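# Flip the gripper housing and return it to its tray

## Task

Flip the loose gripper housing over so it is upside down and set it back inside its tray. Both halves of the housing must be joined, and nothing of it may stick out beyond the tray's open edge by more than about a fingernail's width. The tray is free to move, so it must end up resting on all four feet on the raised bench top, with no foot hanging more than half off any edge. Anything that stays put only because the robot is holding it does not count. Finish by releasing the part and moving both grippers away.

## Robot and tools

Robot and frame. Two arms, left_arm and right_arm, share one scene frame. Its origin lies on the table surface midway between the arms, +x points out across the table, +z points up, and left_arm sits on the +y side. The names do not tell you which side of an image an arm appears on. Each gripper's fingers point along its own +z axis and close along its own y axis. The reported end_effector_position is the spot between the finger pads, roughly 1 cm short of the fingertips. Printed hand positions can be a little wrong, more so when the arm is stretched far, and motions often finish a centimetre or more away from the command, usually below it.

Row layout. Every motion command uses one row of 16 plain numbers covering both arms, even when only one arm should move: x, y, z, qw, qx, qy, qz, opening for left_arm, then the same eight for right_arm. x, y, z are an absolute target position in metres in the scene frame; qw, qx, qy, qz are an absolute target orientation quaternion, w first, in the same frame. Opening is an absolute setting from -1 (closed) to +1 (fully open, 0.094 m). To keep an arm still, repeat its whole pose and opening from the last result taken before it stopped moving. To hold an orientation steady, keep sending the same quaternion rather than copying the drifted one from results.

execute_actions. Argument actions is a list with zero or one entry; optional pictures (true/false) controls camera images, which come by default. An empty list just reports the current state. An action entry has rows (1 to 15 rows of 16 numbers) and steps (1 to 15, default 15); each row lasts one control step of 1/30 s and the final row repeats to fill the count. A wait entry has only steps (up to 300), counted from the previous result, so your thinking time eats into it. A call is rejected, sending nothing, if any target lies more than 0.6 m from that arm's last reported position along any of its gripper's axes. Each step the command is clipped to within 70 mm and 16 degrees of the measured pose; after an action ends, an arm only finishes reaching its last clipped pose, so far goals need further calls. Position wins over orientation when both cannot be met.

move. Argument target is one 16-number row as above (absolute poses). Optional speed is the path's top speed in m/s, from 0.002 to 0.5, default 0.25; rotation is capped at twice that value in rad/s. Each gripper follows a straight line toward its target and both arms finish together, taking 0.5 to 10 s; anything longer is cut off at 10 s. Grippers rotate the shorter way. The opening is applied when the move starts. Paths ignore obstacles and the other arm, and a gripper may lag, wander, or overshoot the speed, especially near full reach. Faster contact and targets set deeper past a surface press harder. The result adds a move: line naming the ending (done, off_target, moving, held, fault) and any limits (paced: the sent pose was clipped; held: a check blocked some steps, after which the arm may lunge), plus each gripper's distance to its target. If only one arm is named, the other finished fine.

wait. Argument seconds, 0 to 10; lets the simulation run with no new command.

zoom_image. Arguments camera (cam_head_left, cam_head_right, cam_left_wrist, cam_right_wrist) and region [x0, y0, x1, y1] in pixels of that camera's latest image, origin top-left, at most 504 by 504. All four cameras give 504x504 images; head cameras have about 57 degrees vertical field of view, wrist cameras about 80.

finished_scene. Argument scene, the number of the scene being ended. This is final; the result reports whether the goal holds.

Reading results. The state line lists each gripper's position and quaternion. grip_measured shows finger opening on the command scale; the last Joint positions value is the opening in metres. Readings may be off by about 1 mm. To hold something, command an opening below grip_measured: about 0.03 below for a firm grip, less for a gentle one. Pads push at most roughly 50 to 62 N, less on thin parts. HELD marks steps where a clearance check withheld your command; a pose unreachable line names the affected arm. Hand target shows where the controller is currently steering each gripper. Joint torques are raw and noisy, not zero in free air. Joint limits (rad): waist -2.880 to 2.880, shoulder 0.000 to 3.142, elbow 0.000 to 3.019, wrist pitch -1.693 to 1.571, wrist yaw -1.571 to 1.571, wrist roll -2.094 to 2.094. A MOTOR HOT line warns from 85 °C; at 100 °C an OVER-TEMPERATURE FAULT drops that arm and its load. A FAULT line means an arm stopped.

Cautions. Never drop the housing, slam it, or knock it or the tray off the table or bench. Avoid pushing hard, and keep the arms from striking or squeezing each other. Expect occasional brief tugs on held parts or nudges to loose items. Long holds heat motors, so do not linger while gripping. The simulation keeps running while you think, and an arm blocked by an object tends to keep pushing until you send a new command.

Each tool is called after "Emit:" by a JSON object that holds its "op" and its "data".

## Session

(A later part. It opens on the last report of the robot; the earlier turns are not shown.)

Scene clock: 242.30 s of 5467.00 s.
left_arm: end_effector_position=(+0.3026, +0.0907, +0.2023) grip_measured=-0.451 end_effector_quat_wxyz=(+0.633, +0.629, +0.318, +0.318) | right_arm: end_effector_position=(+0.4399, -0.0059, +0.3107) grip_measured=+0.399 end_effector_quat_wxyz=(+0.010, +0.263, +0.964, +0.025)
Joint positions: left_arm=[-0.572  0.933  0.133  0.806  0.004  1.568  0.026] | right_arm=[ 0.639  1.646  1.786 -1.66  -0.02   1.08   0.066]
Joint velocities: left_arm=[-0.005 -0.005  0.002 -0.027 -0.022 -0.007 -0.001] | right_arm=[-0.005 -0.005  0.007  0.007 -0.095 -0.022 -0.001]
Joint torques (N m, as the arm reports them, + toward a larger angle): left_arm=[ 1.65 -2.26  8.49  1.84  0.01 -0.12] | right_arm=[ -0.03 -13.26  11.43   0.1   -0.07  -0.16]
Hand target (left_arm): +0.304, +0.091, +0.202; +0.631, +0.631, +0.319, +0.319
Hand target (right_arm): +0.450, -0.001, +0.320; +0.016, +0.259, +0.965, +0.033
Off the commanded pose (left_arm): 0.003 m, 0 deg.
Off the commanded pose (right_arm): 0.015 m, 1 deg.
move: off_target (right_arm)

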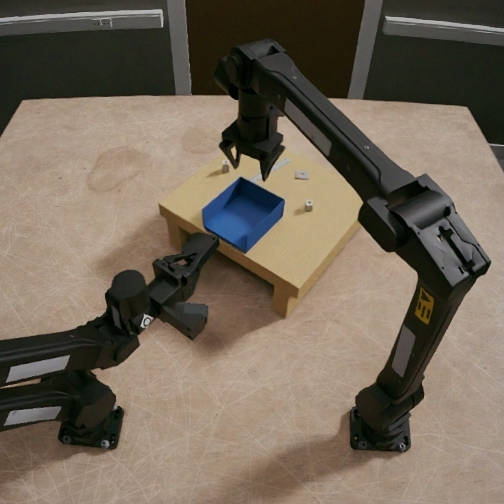

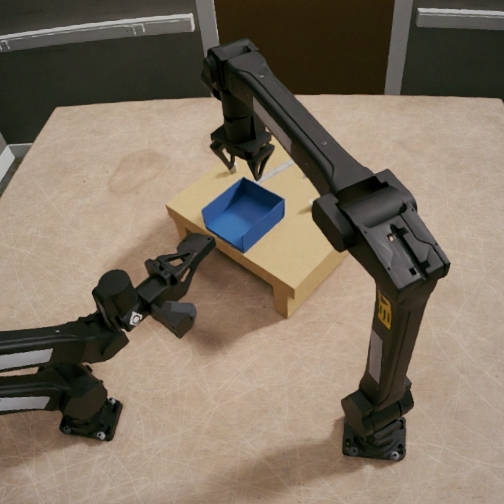

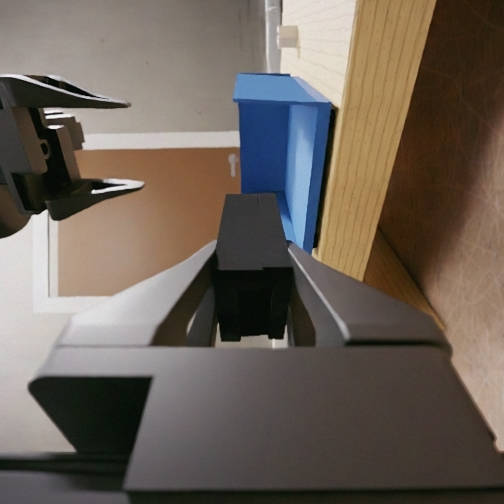

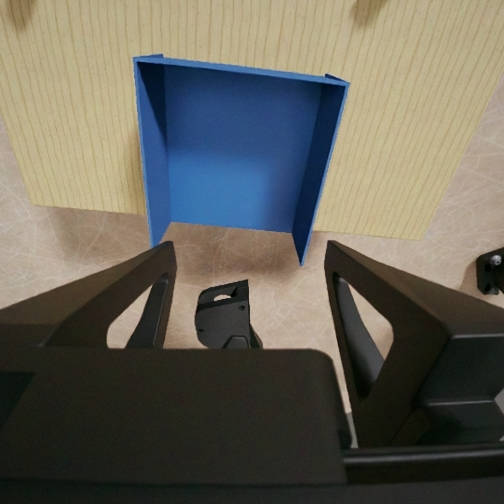

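Emit:
{"op": "move", "data": {"target": [0.308,0.098,0.2,0.672,0.221,0.672,-0.221,-0.55,0.4399,-0.0059,0.3107,0.010,0.263,0.964,0.025,0.4], "speed": 0.4}}

Emit:
{"op": "move", "data": {"target": [0.316,0.109,0.2,0.319,-0.319,0.631,-0.631,-0.55,0.4399,-0.0059,0.3107,0.010,0.263,0.964,0.025,0.4], "speed": 0.4}}

Scene clock: 247.43 s of 5467.00 s.
left_arm: end_effector_position=(+0.3063, +0.0959, +0.2022) grip_measured=-0.451 end_effector_quat_wxyz=(+0.674, +0.227, +0.668, -0.219) | right_arm: end_effector_position=(+0.4398, -0.0059, +0.3107) grip_measured=+0.399 end_effector_quat_wxyz=(+0.010, +0.262, +0.965, +0.025)
Joint positions: left_arm=[-0.534  0.933  0.133  0.805  0.047  0.013  0.026] | right_arm=[ 0.639  1.646  1.786 -1.661 -0.02   1.078  0.066]
Joint velocities: left_arm=[-0.024 -0.015 -0.017 -0.007  0.007 -0.066  0.   ] | right_arm=[-0.005  0.015 -0.017  0.027 -0.037  0.007  0.001]
Joint torques (N m, as the arm reports them, + toward a larger angle): left_arm=[ 2.09 -1.46  7.94  2.4   0.05 -0.15] | right_arm=[  0.28 -14.95   7.78   0.59   0.08  -0.05]
Hand target (left_arm): +0.308, +0.098, +0.200; +0.672, +0.221, +0.672, -0.221
Hand target (right_arm): +0.440, -0.006, +0.311; +0.010, +0.263, +0.964, +0.025
Off the commanded pose (left_arm): 0.004 m, 1 deg.
Off the commanded pose (right_arm): 0.000 m, 0 deg.
move: done

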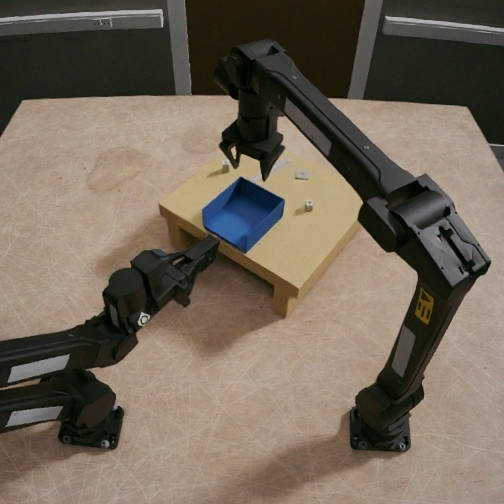

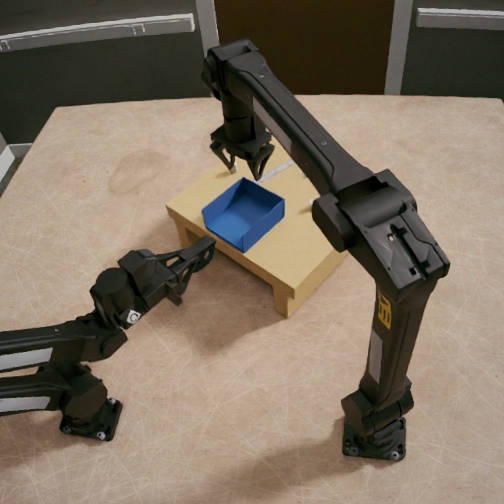

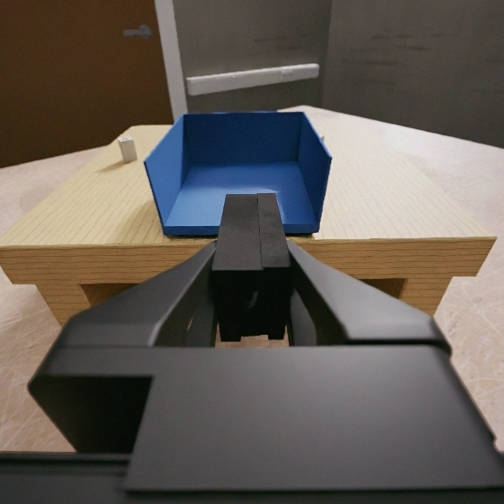

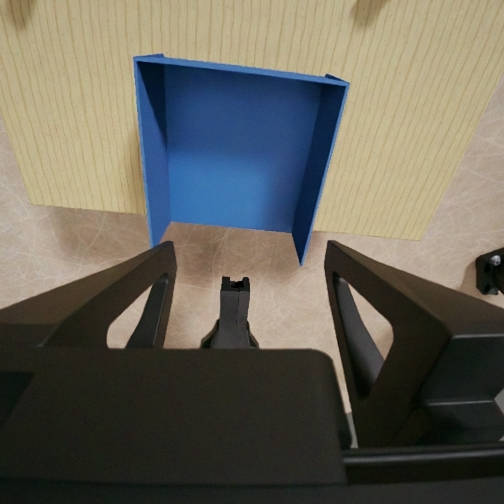

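Scene clock: 250.10 s of 5467.00 s.
left_arm: end_effector_position=(+0.3140, +0.1074, +0.2005) grip_measured=-0.450 end_effector_quat_wxyz=(+0.322, -0.313, +0.634, -0.630) | right_arm: end_effector_position=(+0.4398, -0.0059, +0.3107) grip_measured=+0.399 end_effector_quat_wxyz=(+0.010, +0.262, +0.965, +0.025)
Joint positions: left_arm=[-0.462  0.938  0.133  0.805  0.117 -1.557  0.026] | right_arm=[ 0.639  1.646  1.786 -1.661 -0.02   1.078  0.066]
Joint velocities: left_arm=[-0.015 -0.015  0.012 -0.007  0.022 -0.007 -0.   ] | right_arm=[-0.005  0.005 -0.007  0.002  0.022 -0.037 -0.001]
Joint torques (N m, as the arm reports them, + toward a larger angle): left_arm=[ 2.14 -1.55  8.03  2.57  0.04 -0.01] | right_arm=[  0.27 -14.94   7.77   0.61   0.09  -0.05]
Hand target (left_arm): +0.316, +0.109, +0.200; +0.320, -0.319, +0.631, -0.631
Hand target (right_arm): +0.440, -0.006, +0.311; +0.010, +0.263, +0.964, +0.025
Off the commanded pose (left_arm): 0.003 m, 1 deg.
Off the commanded pose (right_arm): 0.000 m, 0 deg.
move: done

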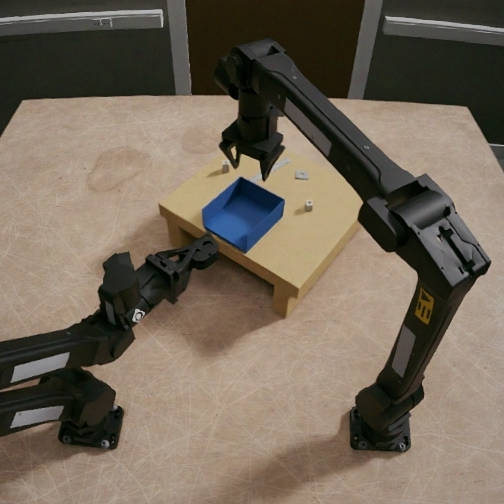

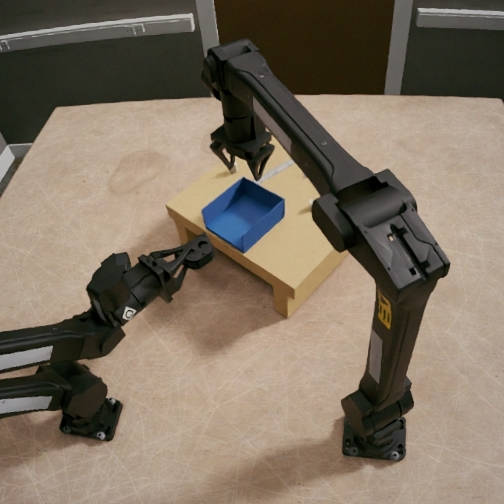

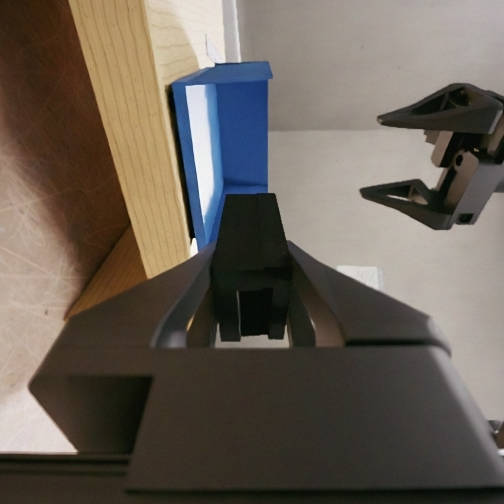

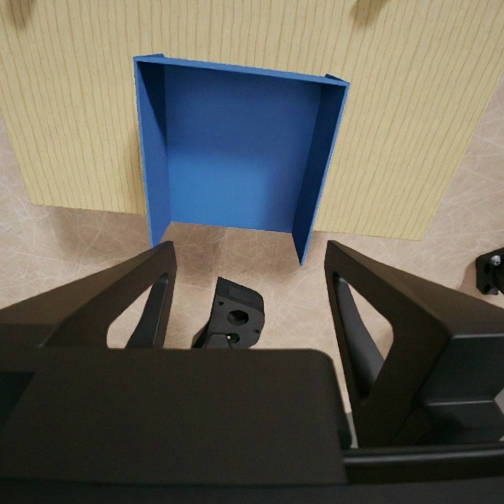

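Emit:
{"op": "move", "data": {"target": [0.393,0.052,0.197,0.324,-0.314,0.622,-0.64,-0.55,0.4399,-0.0059,0.3107,0.010,0.263,0.964,0.025,0.4], "speed": 0.08}}

Scene clock: 254.43 s of 5467.00 s.
left_arm: end_effector_position=(+0.3863, +0.0608, +0.1791) grip_measured=-0.450 end_effector_quat_wxyz=(+0.320, -0.322, +0.637, -0.623) | right_arm: end_effector_position=(+0.4398, -0.0059, +0.3107) grip_measured=+0.399 end_effector_quat_wxyz=(+0.010, +0.262, +0.965, +0.025)
Joint positions: left_arm=[-0.485  1.371  0.32   1.032  0.083 -1.562  0.026] | right_arm=[ 0.639  1.646  1.786 -1.661 -0.02   1.078  0.066]
Joint velocities: left_arm=[-0.015 -0.015  0.007  0.007 -0.066  0.022  0.001] | right_arm=[-0.015 -0.005 -0.012  0.007  0.022 -0.037  0.001]
Joint torques (N m, as the arm reports them, + toward a larger angle): left_arm=[ 0.44 -6.3   8.67  3.15 -0.16 -0.07] | right_arm=[  0.36 -14.9    7.79   0.61   0.09  -0.05]
Hand target (left_arm): +0.393, +0.052, +0.195; +0.324, -0.314, +0.622, -0.640
Hand target (right_arm): +0.440, -0.006, +0.311; +0.010, +0.263, +0.964, +0.025
Off the commanded pose (left_arm): 0.021 m, 3 deg.
Off the commanded pose (right_arm): 0.000 m, 0 deg.
move: off_target (left_arm)

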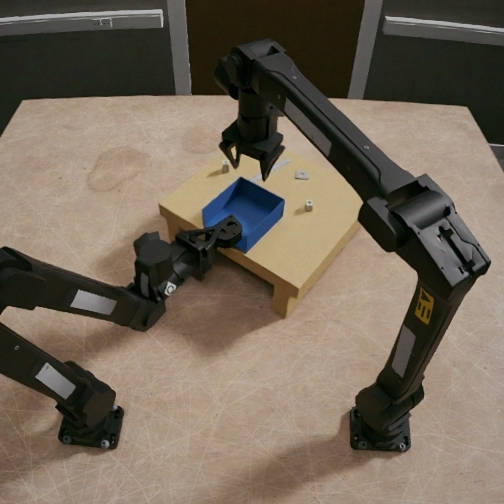

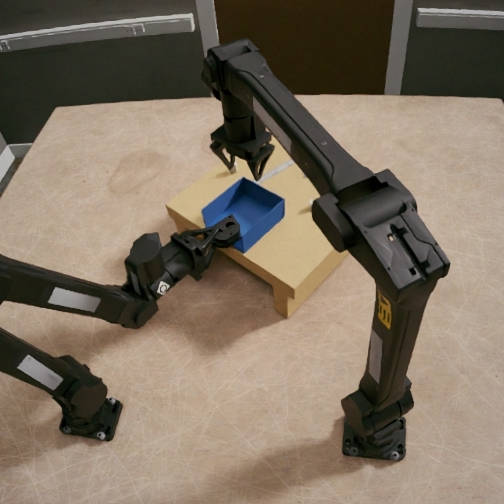

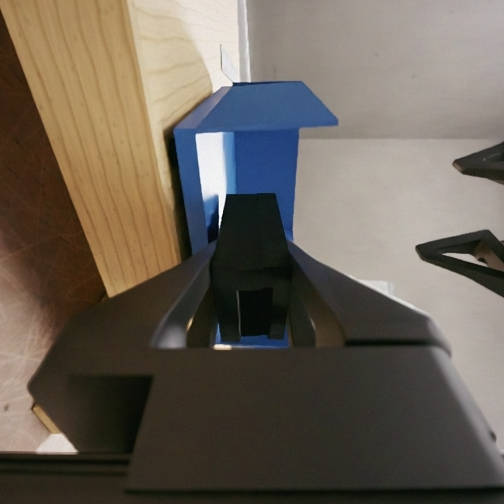

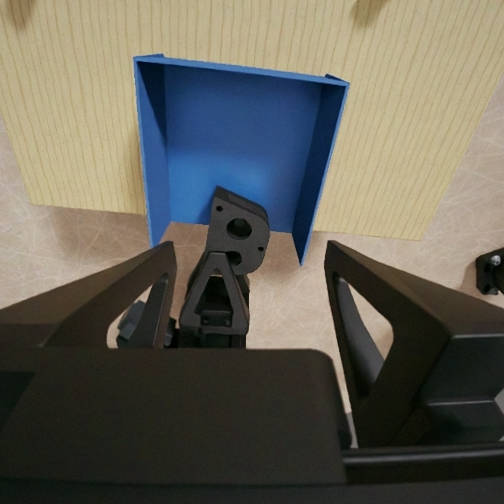

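Emit:
{"op": "move", "data": {"target": [0.397,0.049,0.187,0.324,-0.314,0.622,-0.64,-0.55,0.4399,-0.0059,0.3107,0.010,0.263,0.964,0.025,0.4], "speed": 0.02}}

Scene clock: 258.27 s of 5467.00 s.
left_arm: end_effector_position=(+0.3894, +0.0580, +0.1748) grip_measured=-0.450 end_effector_quat_wxyz=(+0.322, -0.320, +0.634, -0.626) | right_arm: end_effector_position=(+0.4398, -0.0059, +0.3107) grip_measured=+0.399 end_effector_quat_wxyz=(+0.010, +0.262, +0.965, +0.025)
Joint positions: left_arm=[-0.488  1.414  0.326  1.08   0.08  -1.562  0.026] | right_arm=[ 0.639  1.646  1.786 -1.661 -0.02   1.078  0.066]
Joint velocities: left_arm=[ 0.005  0.005  0.007 -0.007  0.095 -0.022 -0.001] | right_arm=[ 0.005 -0.015 -0.007 -0.007  0.066 -0.007 -0.   ]
Joint torques (N m, as the arm reports them, + toward a larger angle): left_arm=[ 0.48 -6.03  8.51  3.07 -0.16 -0.04] | right_arm=[  0.31 -14.94   7.77   0.58   0.09  -0.05]
Hand target (left_arm): +0.396, +0.049, +0.187; +0.324, -0.314, +0.622, -0.640
Hand target (right_arm): +0.440, -0.006, +0.311; +0.010, +0.263, +0.964, +0.025
Off the commanded pose (left_arm): 0.017 m, 2 deg.
Off the commanded pose (right_arm): 0.000 m, 0 deg.
move: off_target (left_arm)

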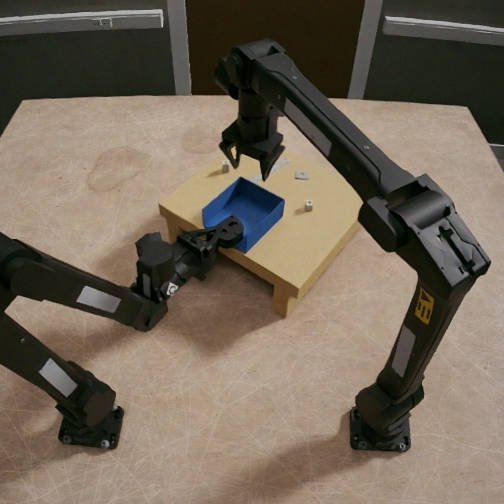

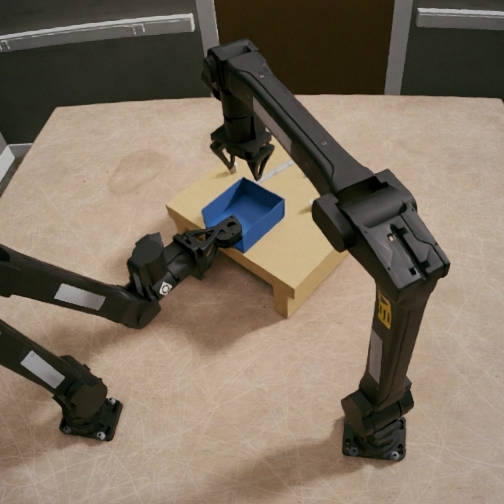

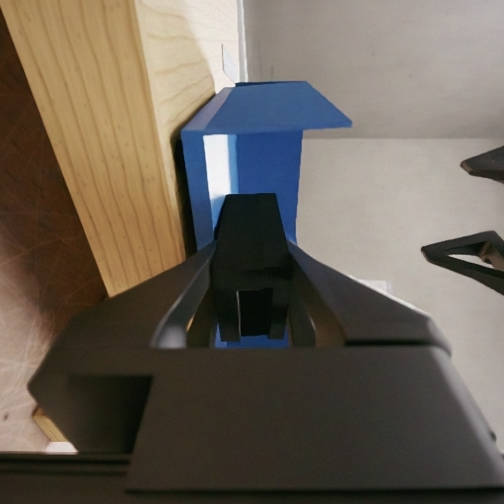

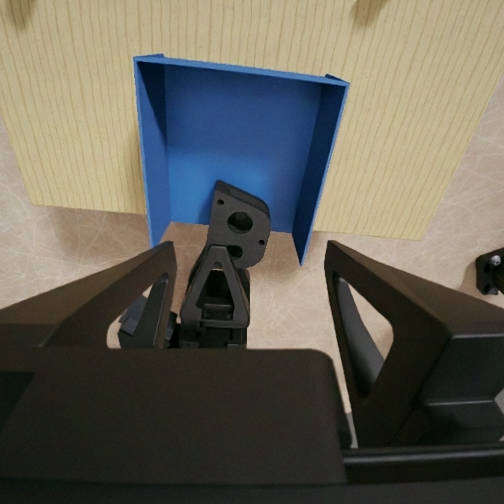

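Emit:
{"op": "move", "data": {"target": [0.3894,0.058,0.1748,0.322,-0.32,0.634,-0.626,-0.2,0.4399,-0.0059,0.3107,0.010,0.263,0.964,0.025,0.4], "speed": 0.02}}

Scene clock: 262.50 s of 5467.00 s.
left_arm: end_effector_position=(+0.3894, +0.0580, +0.1748) grip_measured=-0.202 end_effector_quat_wxyz=(+0.322, -0.320, +0.634, -0.626) | right_arm: end_effector_position=(+0.4398, -0.0059, +0.3107) grip_measured=+0.399 end_effector_quat_wxyz=(+0.010, +0.262, +0.965, +0.025)
Joint positions: left_arm=[-0.488  1.414  0.326  1.08   0.08  -1.562  0.037] | right_arm=[ 0.639  1.646  1.786 -1.661 -0.02   1.078  0.066]
Joint velocities: left_arm=[-0.005 -0.015 -0.007 -0.007 -0.095  0.022  0.   ] | right_arm=[ 0.005 -0.005  0.002 -0.022 -0.007  0.007  0.   ]
Joint torques (N m, as the arm reports them, + toward a larger angle): left_arm=[ 1.12 -7.5   6.08  2.17 -0.1   0.07] | right_arm=[  0.32 -14.92   7.77   0.6    0.09  -0.05]
Hand target (left_arm): +0.389, +0.058, +0.175; +0.322, -0.320, +0.634, -0.626
Hand target (right_arm): +0.440, -0.006, +0.311; +0.010, +0.263, +0.964, +0.025
Off the commanded pose (left_arm): 0.000 m, 0 deg.
Off the commanded pose (right_arm): 0.000 m, 0 deg.
After step 90, 0.53 s passed at rest.
move: done

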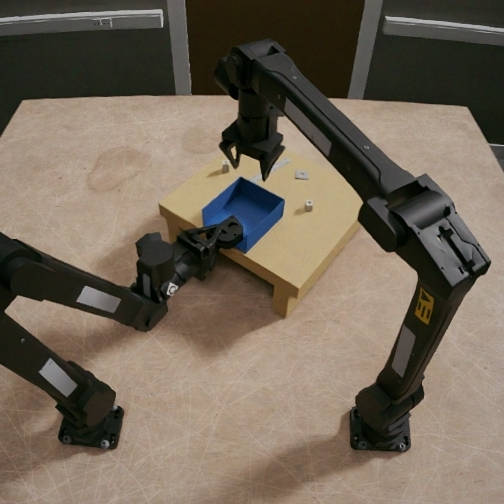

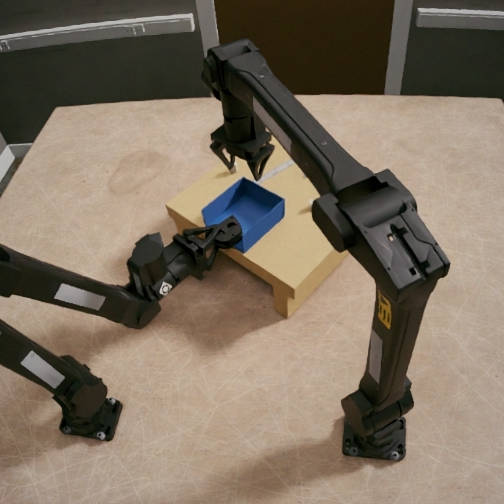

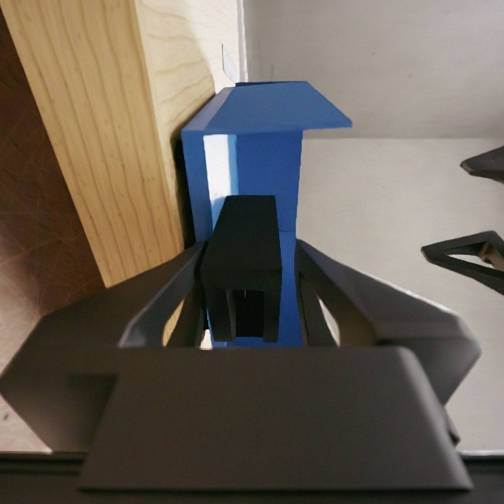

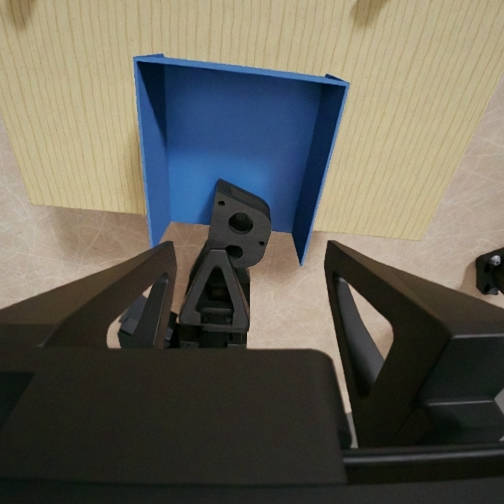

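Emit:
{"op": "move", "data": {"target": [0.3894,0.058,0.1748,0.322,-0.32,0.634,-0.626,-0.05,0.4399,-0.0059,0.3107,0.010,0.263,0.964,0.025,0.4], "speed": 0.02}}

Scene clock: 264.93 s of 5467.00 s.
left_arm: end_effector_position=(+0.3894, +0.0580, +0.1748) grip_measured=-0.052 end_effector_quat_wxyz=(+0.322, -0.320, +0.634, -0.626) | right_arm: end_effector_position=(+0.4398, -0.0059, +0.3107) grip_measured=+0.399 end_effector_quat_wxyz=(+0.010, +0.262, +0.965, +0.025)
Joint positions: left_arm=[-0.488  1.414  0.326  1.08   0.08  -1.562  0.045] | right_arm=[ 0.639  1.646  1.786 -1.661 -0.02   1.078  0.066]
Joint velocities: left_arm=[-0.005 -0.005 -0.002 -0.002  0.066  0.037 -0.   ] | right_arm=[-0.005  0.015 -0.002  0.002 -0.007 -0.022 -0.001]
Joint torques (N m, as the arm reports them, + toward a larger angle): left_arm=[ 1.1  -7.6   6.01  2.17 -0.1   0.06] | right_arm=[  0.27 -14.9    7.8    0.59   0.09  -0.05]
Hand target (left_arm): +0.389, +0.058, +0.175; +0.322, -0.320, +0.634, -0.626
Hand target (right_arm): +0.440, -0.006, +0.311; +0.010, +0.263, +0.964, +0.025
Off the commanded pose (left_arm): 0.000 m, 0 deg.
Off the commanded pose (right_arm): 0.000 m, 0 deg.
move: done

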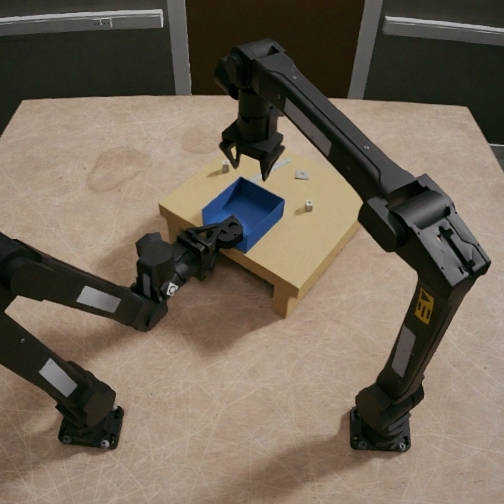

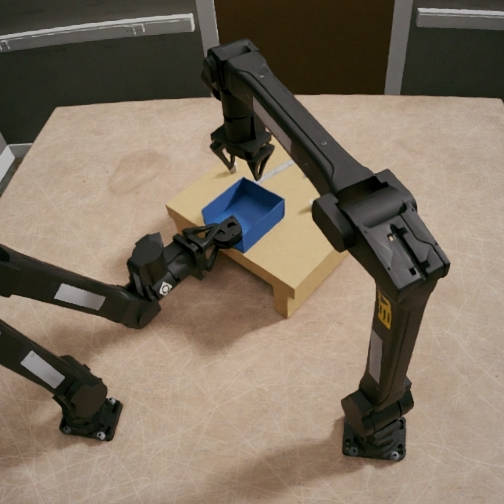

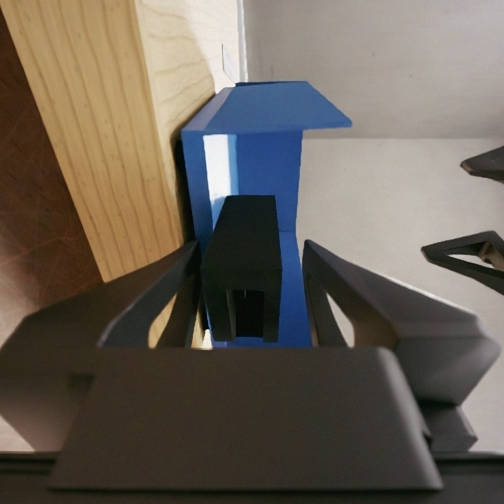

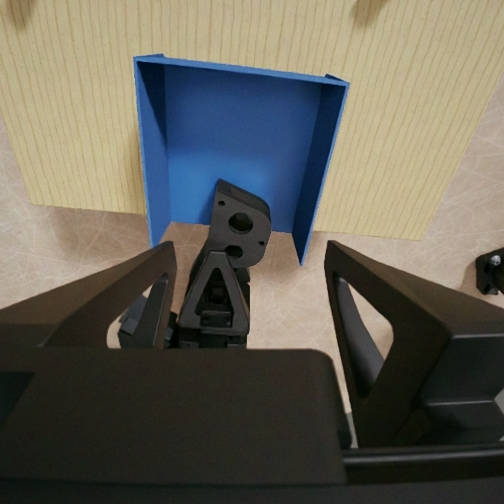

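Emit:
{"op": "move", "data": {"target": [0.353,0.085,0.174,0.322,-0.32,0.634,-0.626,-0.05,0.4399,-0.0059,0.3107,0.010,0.263,0.964,0.025,0.4], "speed": 0.08}}

Emit:
{"op": "move", "data": {"target": [0.345,0.077,0.176,0.672,0.221,0.672,-0.221,-0.45,0.4399,-0.0059,0.3107,0.010,0.263,0.964,0.025,0.4], "speed": 0.5}}

Scene clock: 271.63 s of 5467.00 s.
left_arm: end_effector_position=(+0.3512, +0.0822, +0.1742) grip_measured=-0.052 end_effector_quat_wxyz=(+0.321, -0.317, +0.634, -0.628) | right_arm: end_effector_position=(+0.4398, -0.0059, +0.3107) grip_measured=+0.399 end_effector_quat_wxyz=(+0.010, +0.262, +0.965, +0.025)
Joint positions: left_arm=[-0.481  1.294  0.209  1.08   0.092 -1.562  0.045] | right_arm=[ 0.639  1.646  1.786 -1.661 -0.02   1.078  0.066]
Joint velocities: left_arm=[-0.005 -0.015 -0.002 -0.022 -0.007 -0.051 -0.001] | right_arm=[-0.005  0.005  0.007  0.002 -0.007 -0.022  0.002]
Joint torques (N m, as the arm reports them, + toward a larger angle): left_arm=[ 2.02 -6.08  5.99  1.97  0.04  0.06] | right_arm=[  0.34 -14.91   7.78   0.6    0.09  -0.05]
Hand target (left_arm): +0.353, +0.085, +0.174; +0.322, -0.320, +0.634, -0.626
Hand target (right_arm): +0.440, -0.006, +0.311; +0.010, +0.263, +0.964, +0.025
Off the commanded pose (left_arm): 0.003 m, 0 deg.
Off the commanded pose (right_arm): 0.000 m, 0 deg.
After step 90, 2.83 s passed at rest.
move: done

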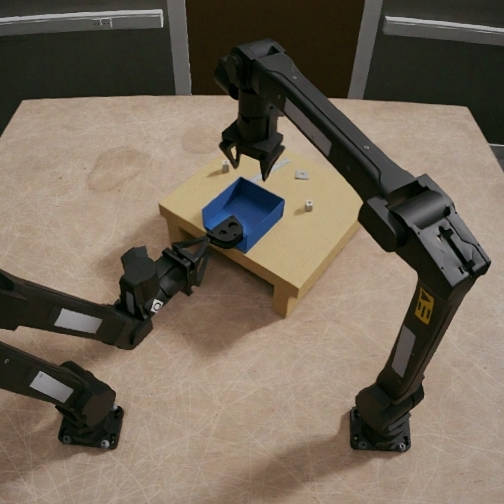

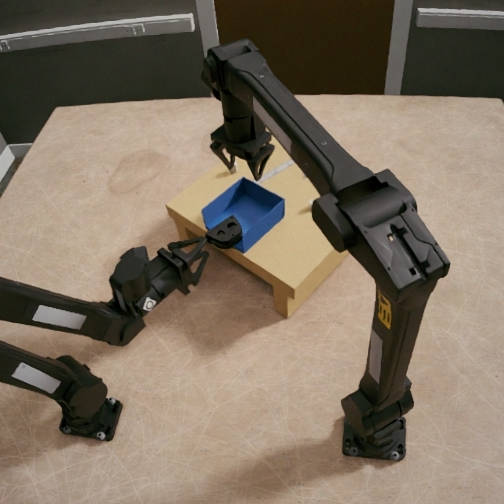

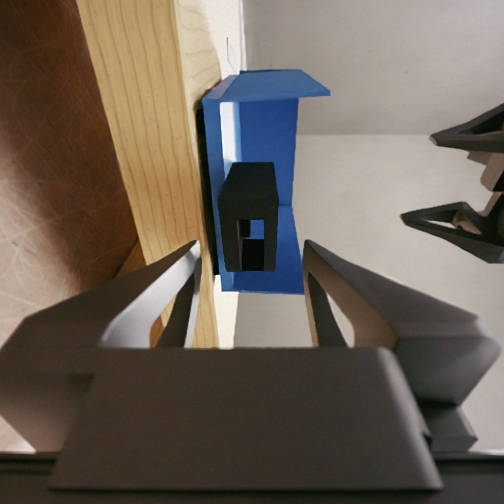

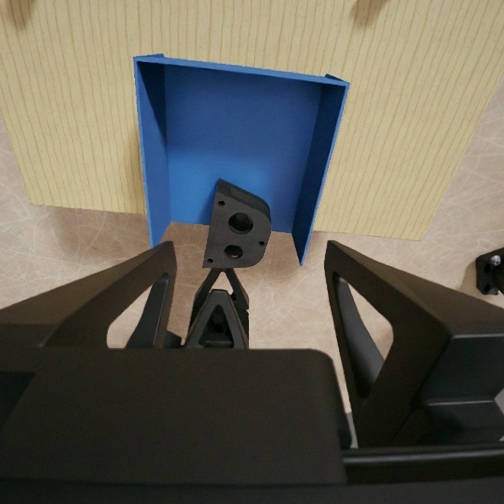

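Scene clock: 273.93 s of 5467.00 s.
left_arm: end_effector_position=(+0.3474, +0.0788, +0.1726) grip_measured=-0.448 end_effector_quat_wxyz=(+0.668, +0.215, +0.677, -0.223) | right_arm: end_effector_position=(+0.4398, -0.0059, +0.3107) grip_measured=+0.399 end_effector_quat_wxyz=(+0.010, +0.262, +0.965, +0.025)
Joint positions: left_arm=[-0.505  1.294  0.205  1.08   0.064 -0.013  0.026] | right_arm=[ 0.639  1.646  1.786 -1.661 -0.02   1.078  0.066]
Joint velocities: left_arm=[ 0.005 -0.005 -0.022 -0.002  0.051  0.022  0.001] | right_arm=[ 0.005 -0.015 -0.007 -0.002 -0.037 -0.007 -0.001]
Joint torques (N m, as the arm reports them, + toward a larger angle): left_arm=[ 0.44 -6.29  5.9   2.26 -0.16  0.02] | right_arm=[  0.29 -14.93   7.76   0.61   0.09  -0.05]
Hand target (left_arm): +0.345, +0.077, +0.176; +0.672, +0.221, +0.672, -0.221
Hand target (right_arm): +0.440, -0.006, +0.311; +0.010, +0.263, +0.964, +0.025
Off the commanded pose (left_arm): 0.005 m, 1 deg.
Off the commanded pose (right_arm): 0.000 m, 0 deg.
move: done

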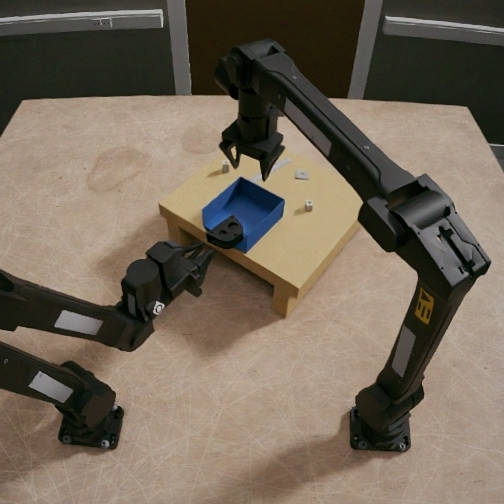

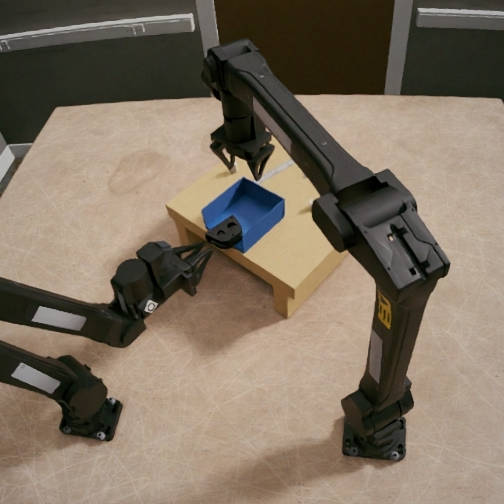

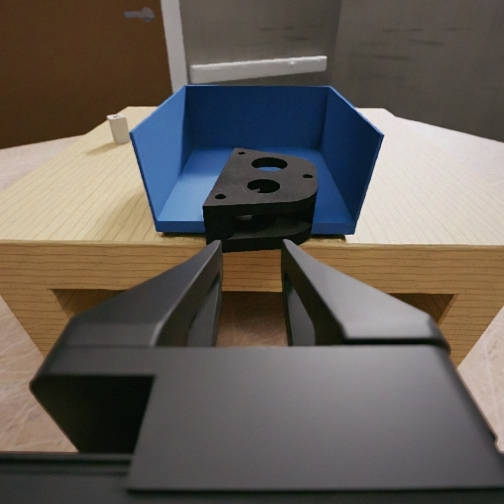

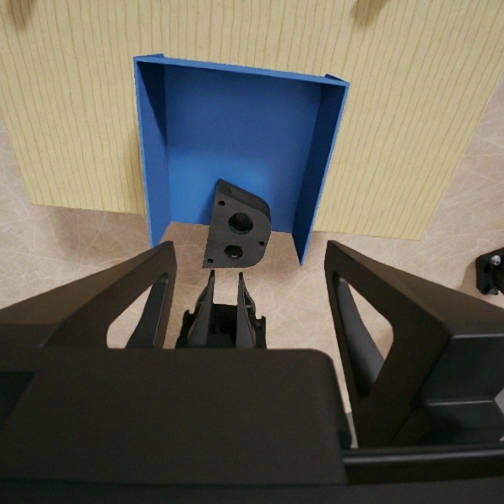

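Emit:
{"op": "move", "data": {"target": [0.365,0.062,0.189,0.672,0.221,0.672,-0.221,-0.45,0.4399,-0.0059,0.3107,0.010,0.263,0.964,0.025,0.4], "speed": 0.04}}

Emit:
{"op": "move", "data": {"target": [0.405,0.033,0.189,0.672,0.221,0.672,-0.221,-0.45,0.4399,-0.0059,0.3107,0.010,0.263,0.964,0.025,0.4], "speed": 0.03}}

Scene clock: 277.83 s of 5467.00 s.
left_arm: end_effector_position=(+0.3582, +0.0705, +0.1758) grip_measured=-0.448 end_effector_quat_wxyz=(+0.662, +0.218, +0.682, -0.220) | right_arm: end_effector_position=(+0.4398, -0.0059, +0.3107) grip_measured=+0.399 end_effector_quat_wxyz=(+0.010, +0.262, +0.965, +0.025)
Joint positions: left_arm=[-0.51   1.294  0.246  1.021  0.058 -0.01   0.026] | right_arm=[ 0.639  1.646  1.786 -1.661 -0.02   1.078  0.066]
Joint velocities: left_arm=[-0.015 -0.005 -0.007  0.002  0.007  0.081 -0.   ] | right_arm=[-0.015 -0.005 -0.012 -0.002 -0.022  0.007 -0.001]
Joint torques (N m, as the arm reports them, + toward a larger angle): left_arm=[ 0.41 -6.41  8.99  1.84 -0.16  0.05] | right_arm=[  0.32 -14.95   7.81   0.6    0.09  -0.05]
Hand target (left_arm): +0.365, +0.063, +0.189; +0.672, +0.221, +0.672, -0.221
Hand target (right_arm): +0.440, -0.006, +0.311; +0.010, +0.263, +0.964, +0.025
Off the commanded pose (left_arm): 0.017 m, 2 deg.
Off the commanded pose (right_arm): 0.000 m, 0 deg.
move: off_target (left_arm)

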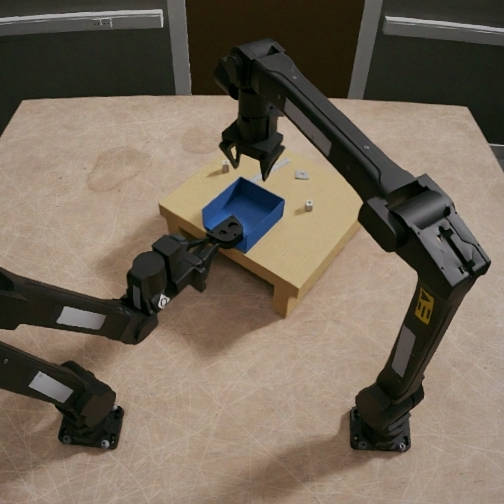

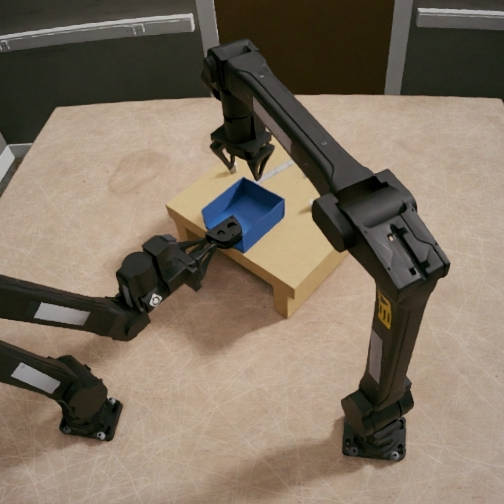

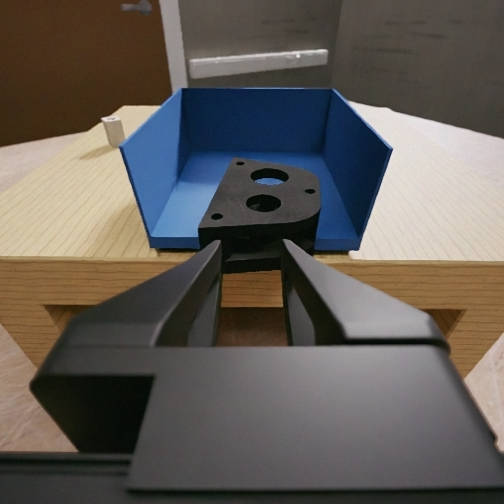

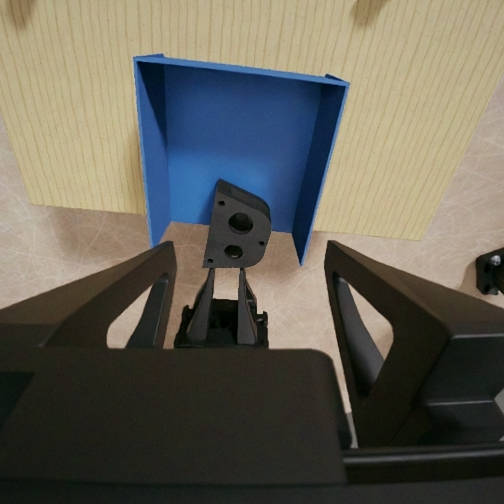

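Scene clock: 280.13 s of 5467.00 s.
left_arm: end_effector_position=(+0.3974, +0.0427, +0.1798) grip_measured=-0.448 end_effector_quat_wxyz=(+0.664, +0.217, +0.681, -0.220) | right_arm: end_effector_position=(+0.4398, -0.0059, +0.3107) grip_measured=+0.399 end_effector_quat_wxyz=(+0.010, +0.262, +0.965, +0.025)
Joint positions: left_arm=[-0.517  1.414  0.371  1.021  0.051 -0.01   0.026] | right_arm=[ 0.639  1.646  1.786 -1.661 -0.02   1.078  0.066]
Joint velocities: left_arm=[ 0.005 -0.005 -0.012 -0.007  0.022 -0.007  0.   ] | right_arm=[-0.005  0.005  0.002 -0.002 -0.022 -0.037 -0.   ]
Joint torques (N m, as the arm reports them, + toward a larger angle): left_arm=[ 0.49 -7.09  8.89  2.34 -0.16  0.06] | right_arm=[  0.27 -14.92   7.77   0.61   0.09  -0.05]
Hand target (left_arm): +0.405, +0.033, +0.189; +0.672, +0.221, +0.672, -0.221
Hand target (right_arm): +0.440, -0.006, +0.311; +0.010, +0.263, +0.964, +0.025
Off the commanded pose (left_arm): 0.015 m, 1 deg.
Off the commanded pose (right_arm): 0.000 m, 0 deg.
move: off_target (left_arm)

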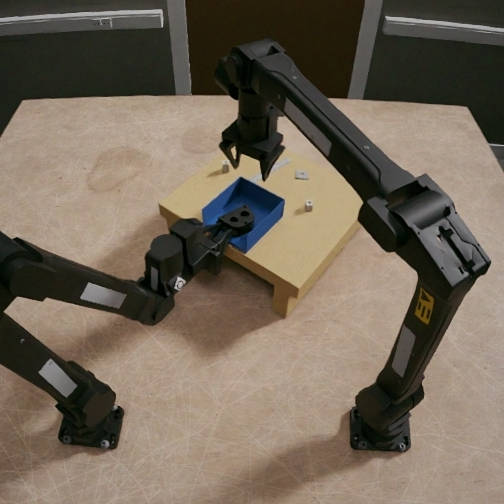

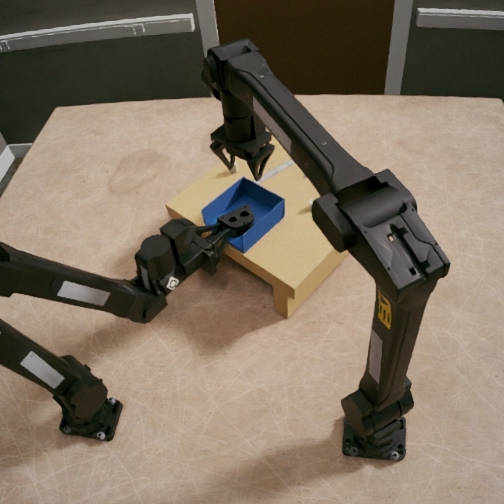

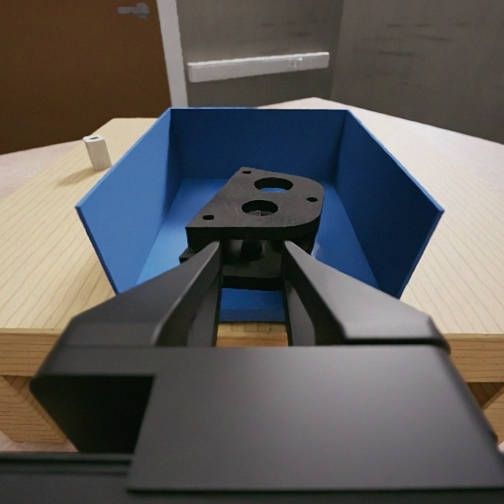

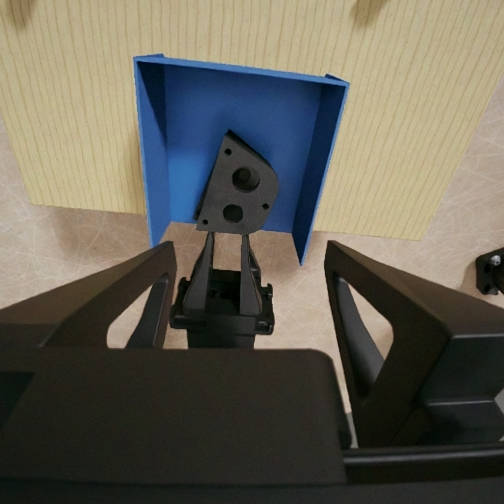

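Emit:
{"op": "move", "data": {"target": [0.375,0.059,0.176,0.672,0.221,0.672,-0.221,-0.45,0.4399,-0.0059,0.3107,0.010,0.263,0.964,0.025,0.4], "speed": 0.03}}

Emit:
{"op": "zoom_image", "data": {"camera": "cam_left_wrist", "region": [150, 130, 370, 300]}}

Emit:
{"op": "zoom_image", "data": {"camera": "cam_right_wrist", "region": [150, 110, 330, 260]}}

Scene clock: 284.07 s of 5467.00 s.
left_arm: end_effector_position=(+0.3736, +0.0559, +0.1663) grip_measured=-0.448 end_effector_quat_wxyz=(+0.659, +0.222, +0.683, -0.223) | right_arm: end_effector_position=(+0.4398, -0.0059, +0.3107) grip_measured=+0.399 end_effector_quat_wxyz=(+0.010, +0.262, +0.965, +0.025)
Joint positions: left_arm=[-0.517  1.397  0.293  1.072  0.063 -0.01   0.026] | right_arm=[ 0.639  1.646  1.786 -1.661 -0.02   1.078  0.066]
Joint velocities: left_arm=[-0.005  0.005  0.002  0.017 -0.051  0.081  0.001] | right_arm=[-0.015 -0.005 -0.002 -0.002 -0.007  0.007 -0.001]
Joint torques (N m, as the arm reports them, + toward a larger angle): left_arm=[ 1.99 -8.31  5.83  2.91  0.04  0.06] | right_arm=[  0.31 -14.96   7.78   0.58   0.09  -0.05]
Hand target (left_arm): +0.375, +0.059, +0.176; +0.671, +0.221, +0.672, -0.221
Hand target (right_arm): +0.440, -0.006, +0.311; +0.010, +0.263, +0.964, +0.025
Off the commanded pose (left_arm): 0.010 m, 2 deg.
Off the commanded pose (right_arm): 0.000 m, 0 deg.
move: done

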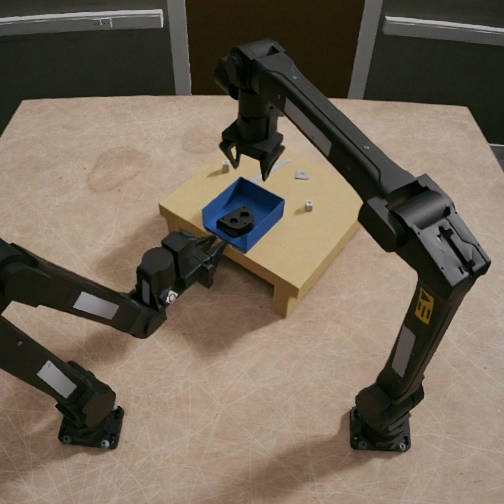

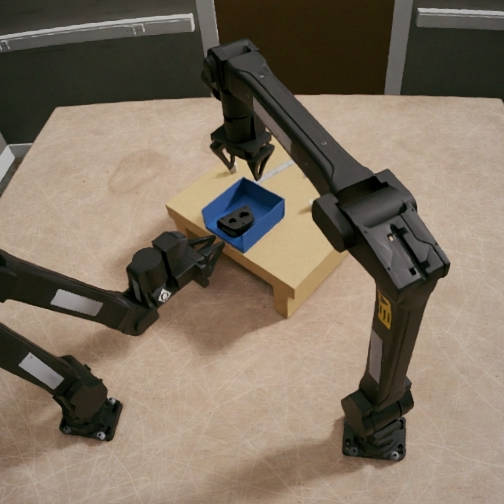

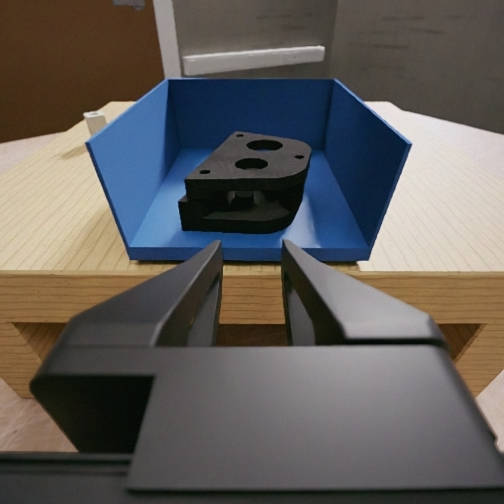

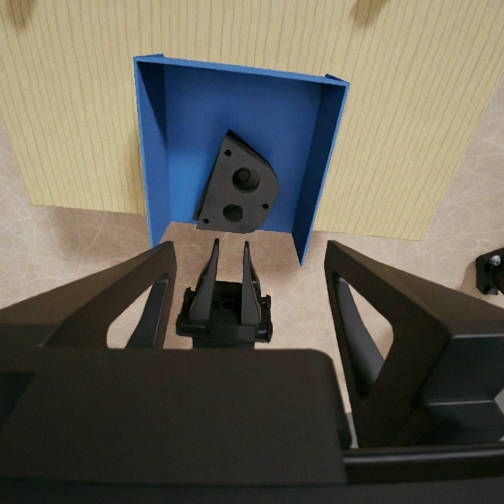

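Region (150, 130, 370, 300) of cam_left_wrist's 504x504 image, scaled by 2.291, with more detail than that image has; it fills the top 389 rows of this view, and the rest is white.

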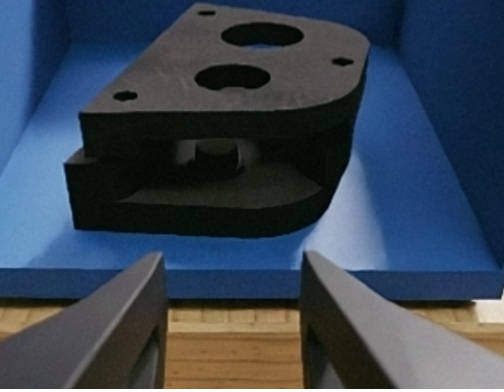

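Region (150, 110, 330, 260) of cam_right_wrist's 504x504 image, scaled by 2.800, with more detail than that image has.

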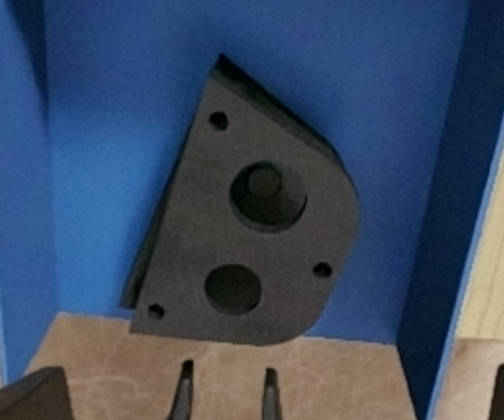

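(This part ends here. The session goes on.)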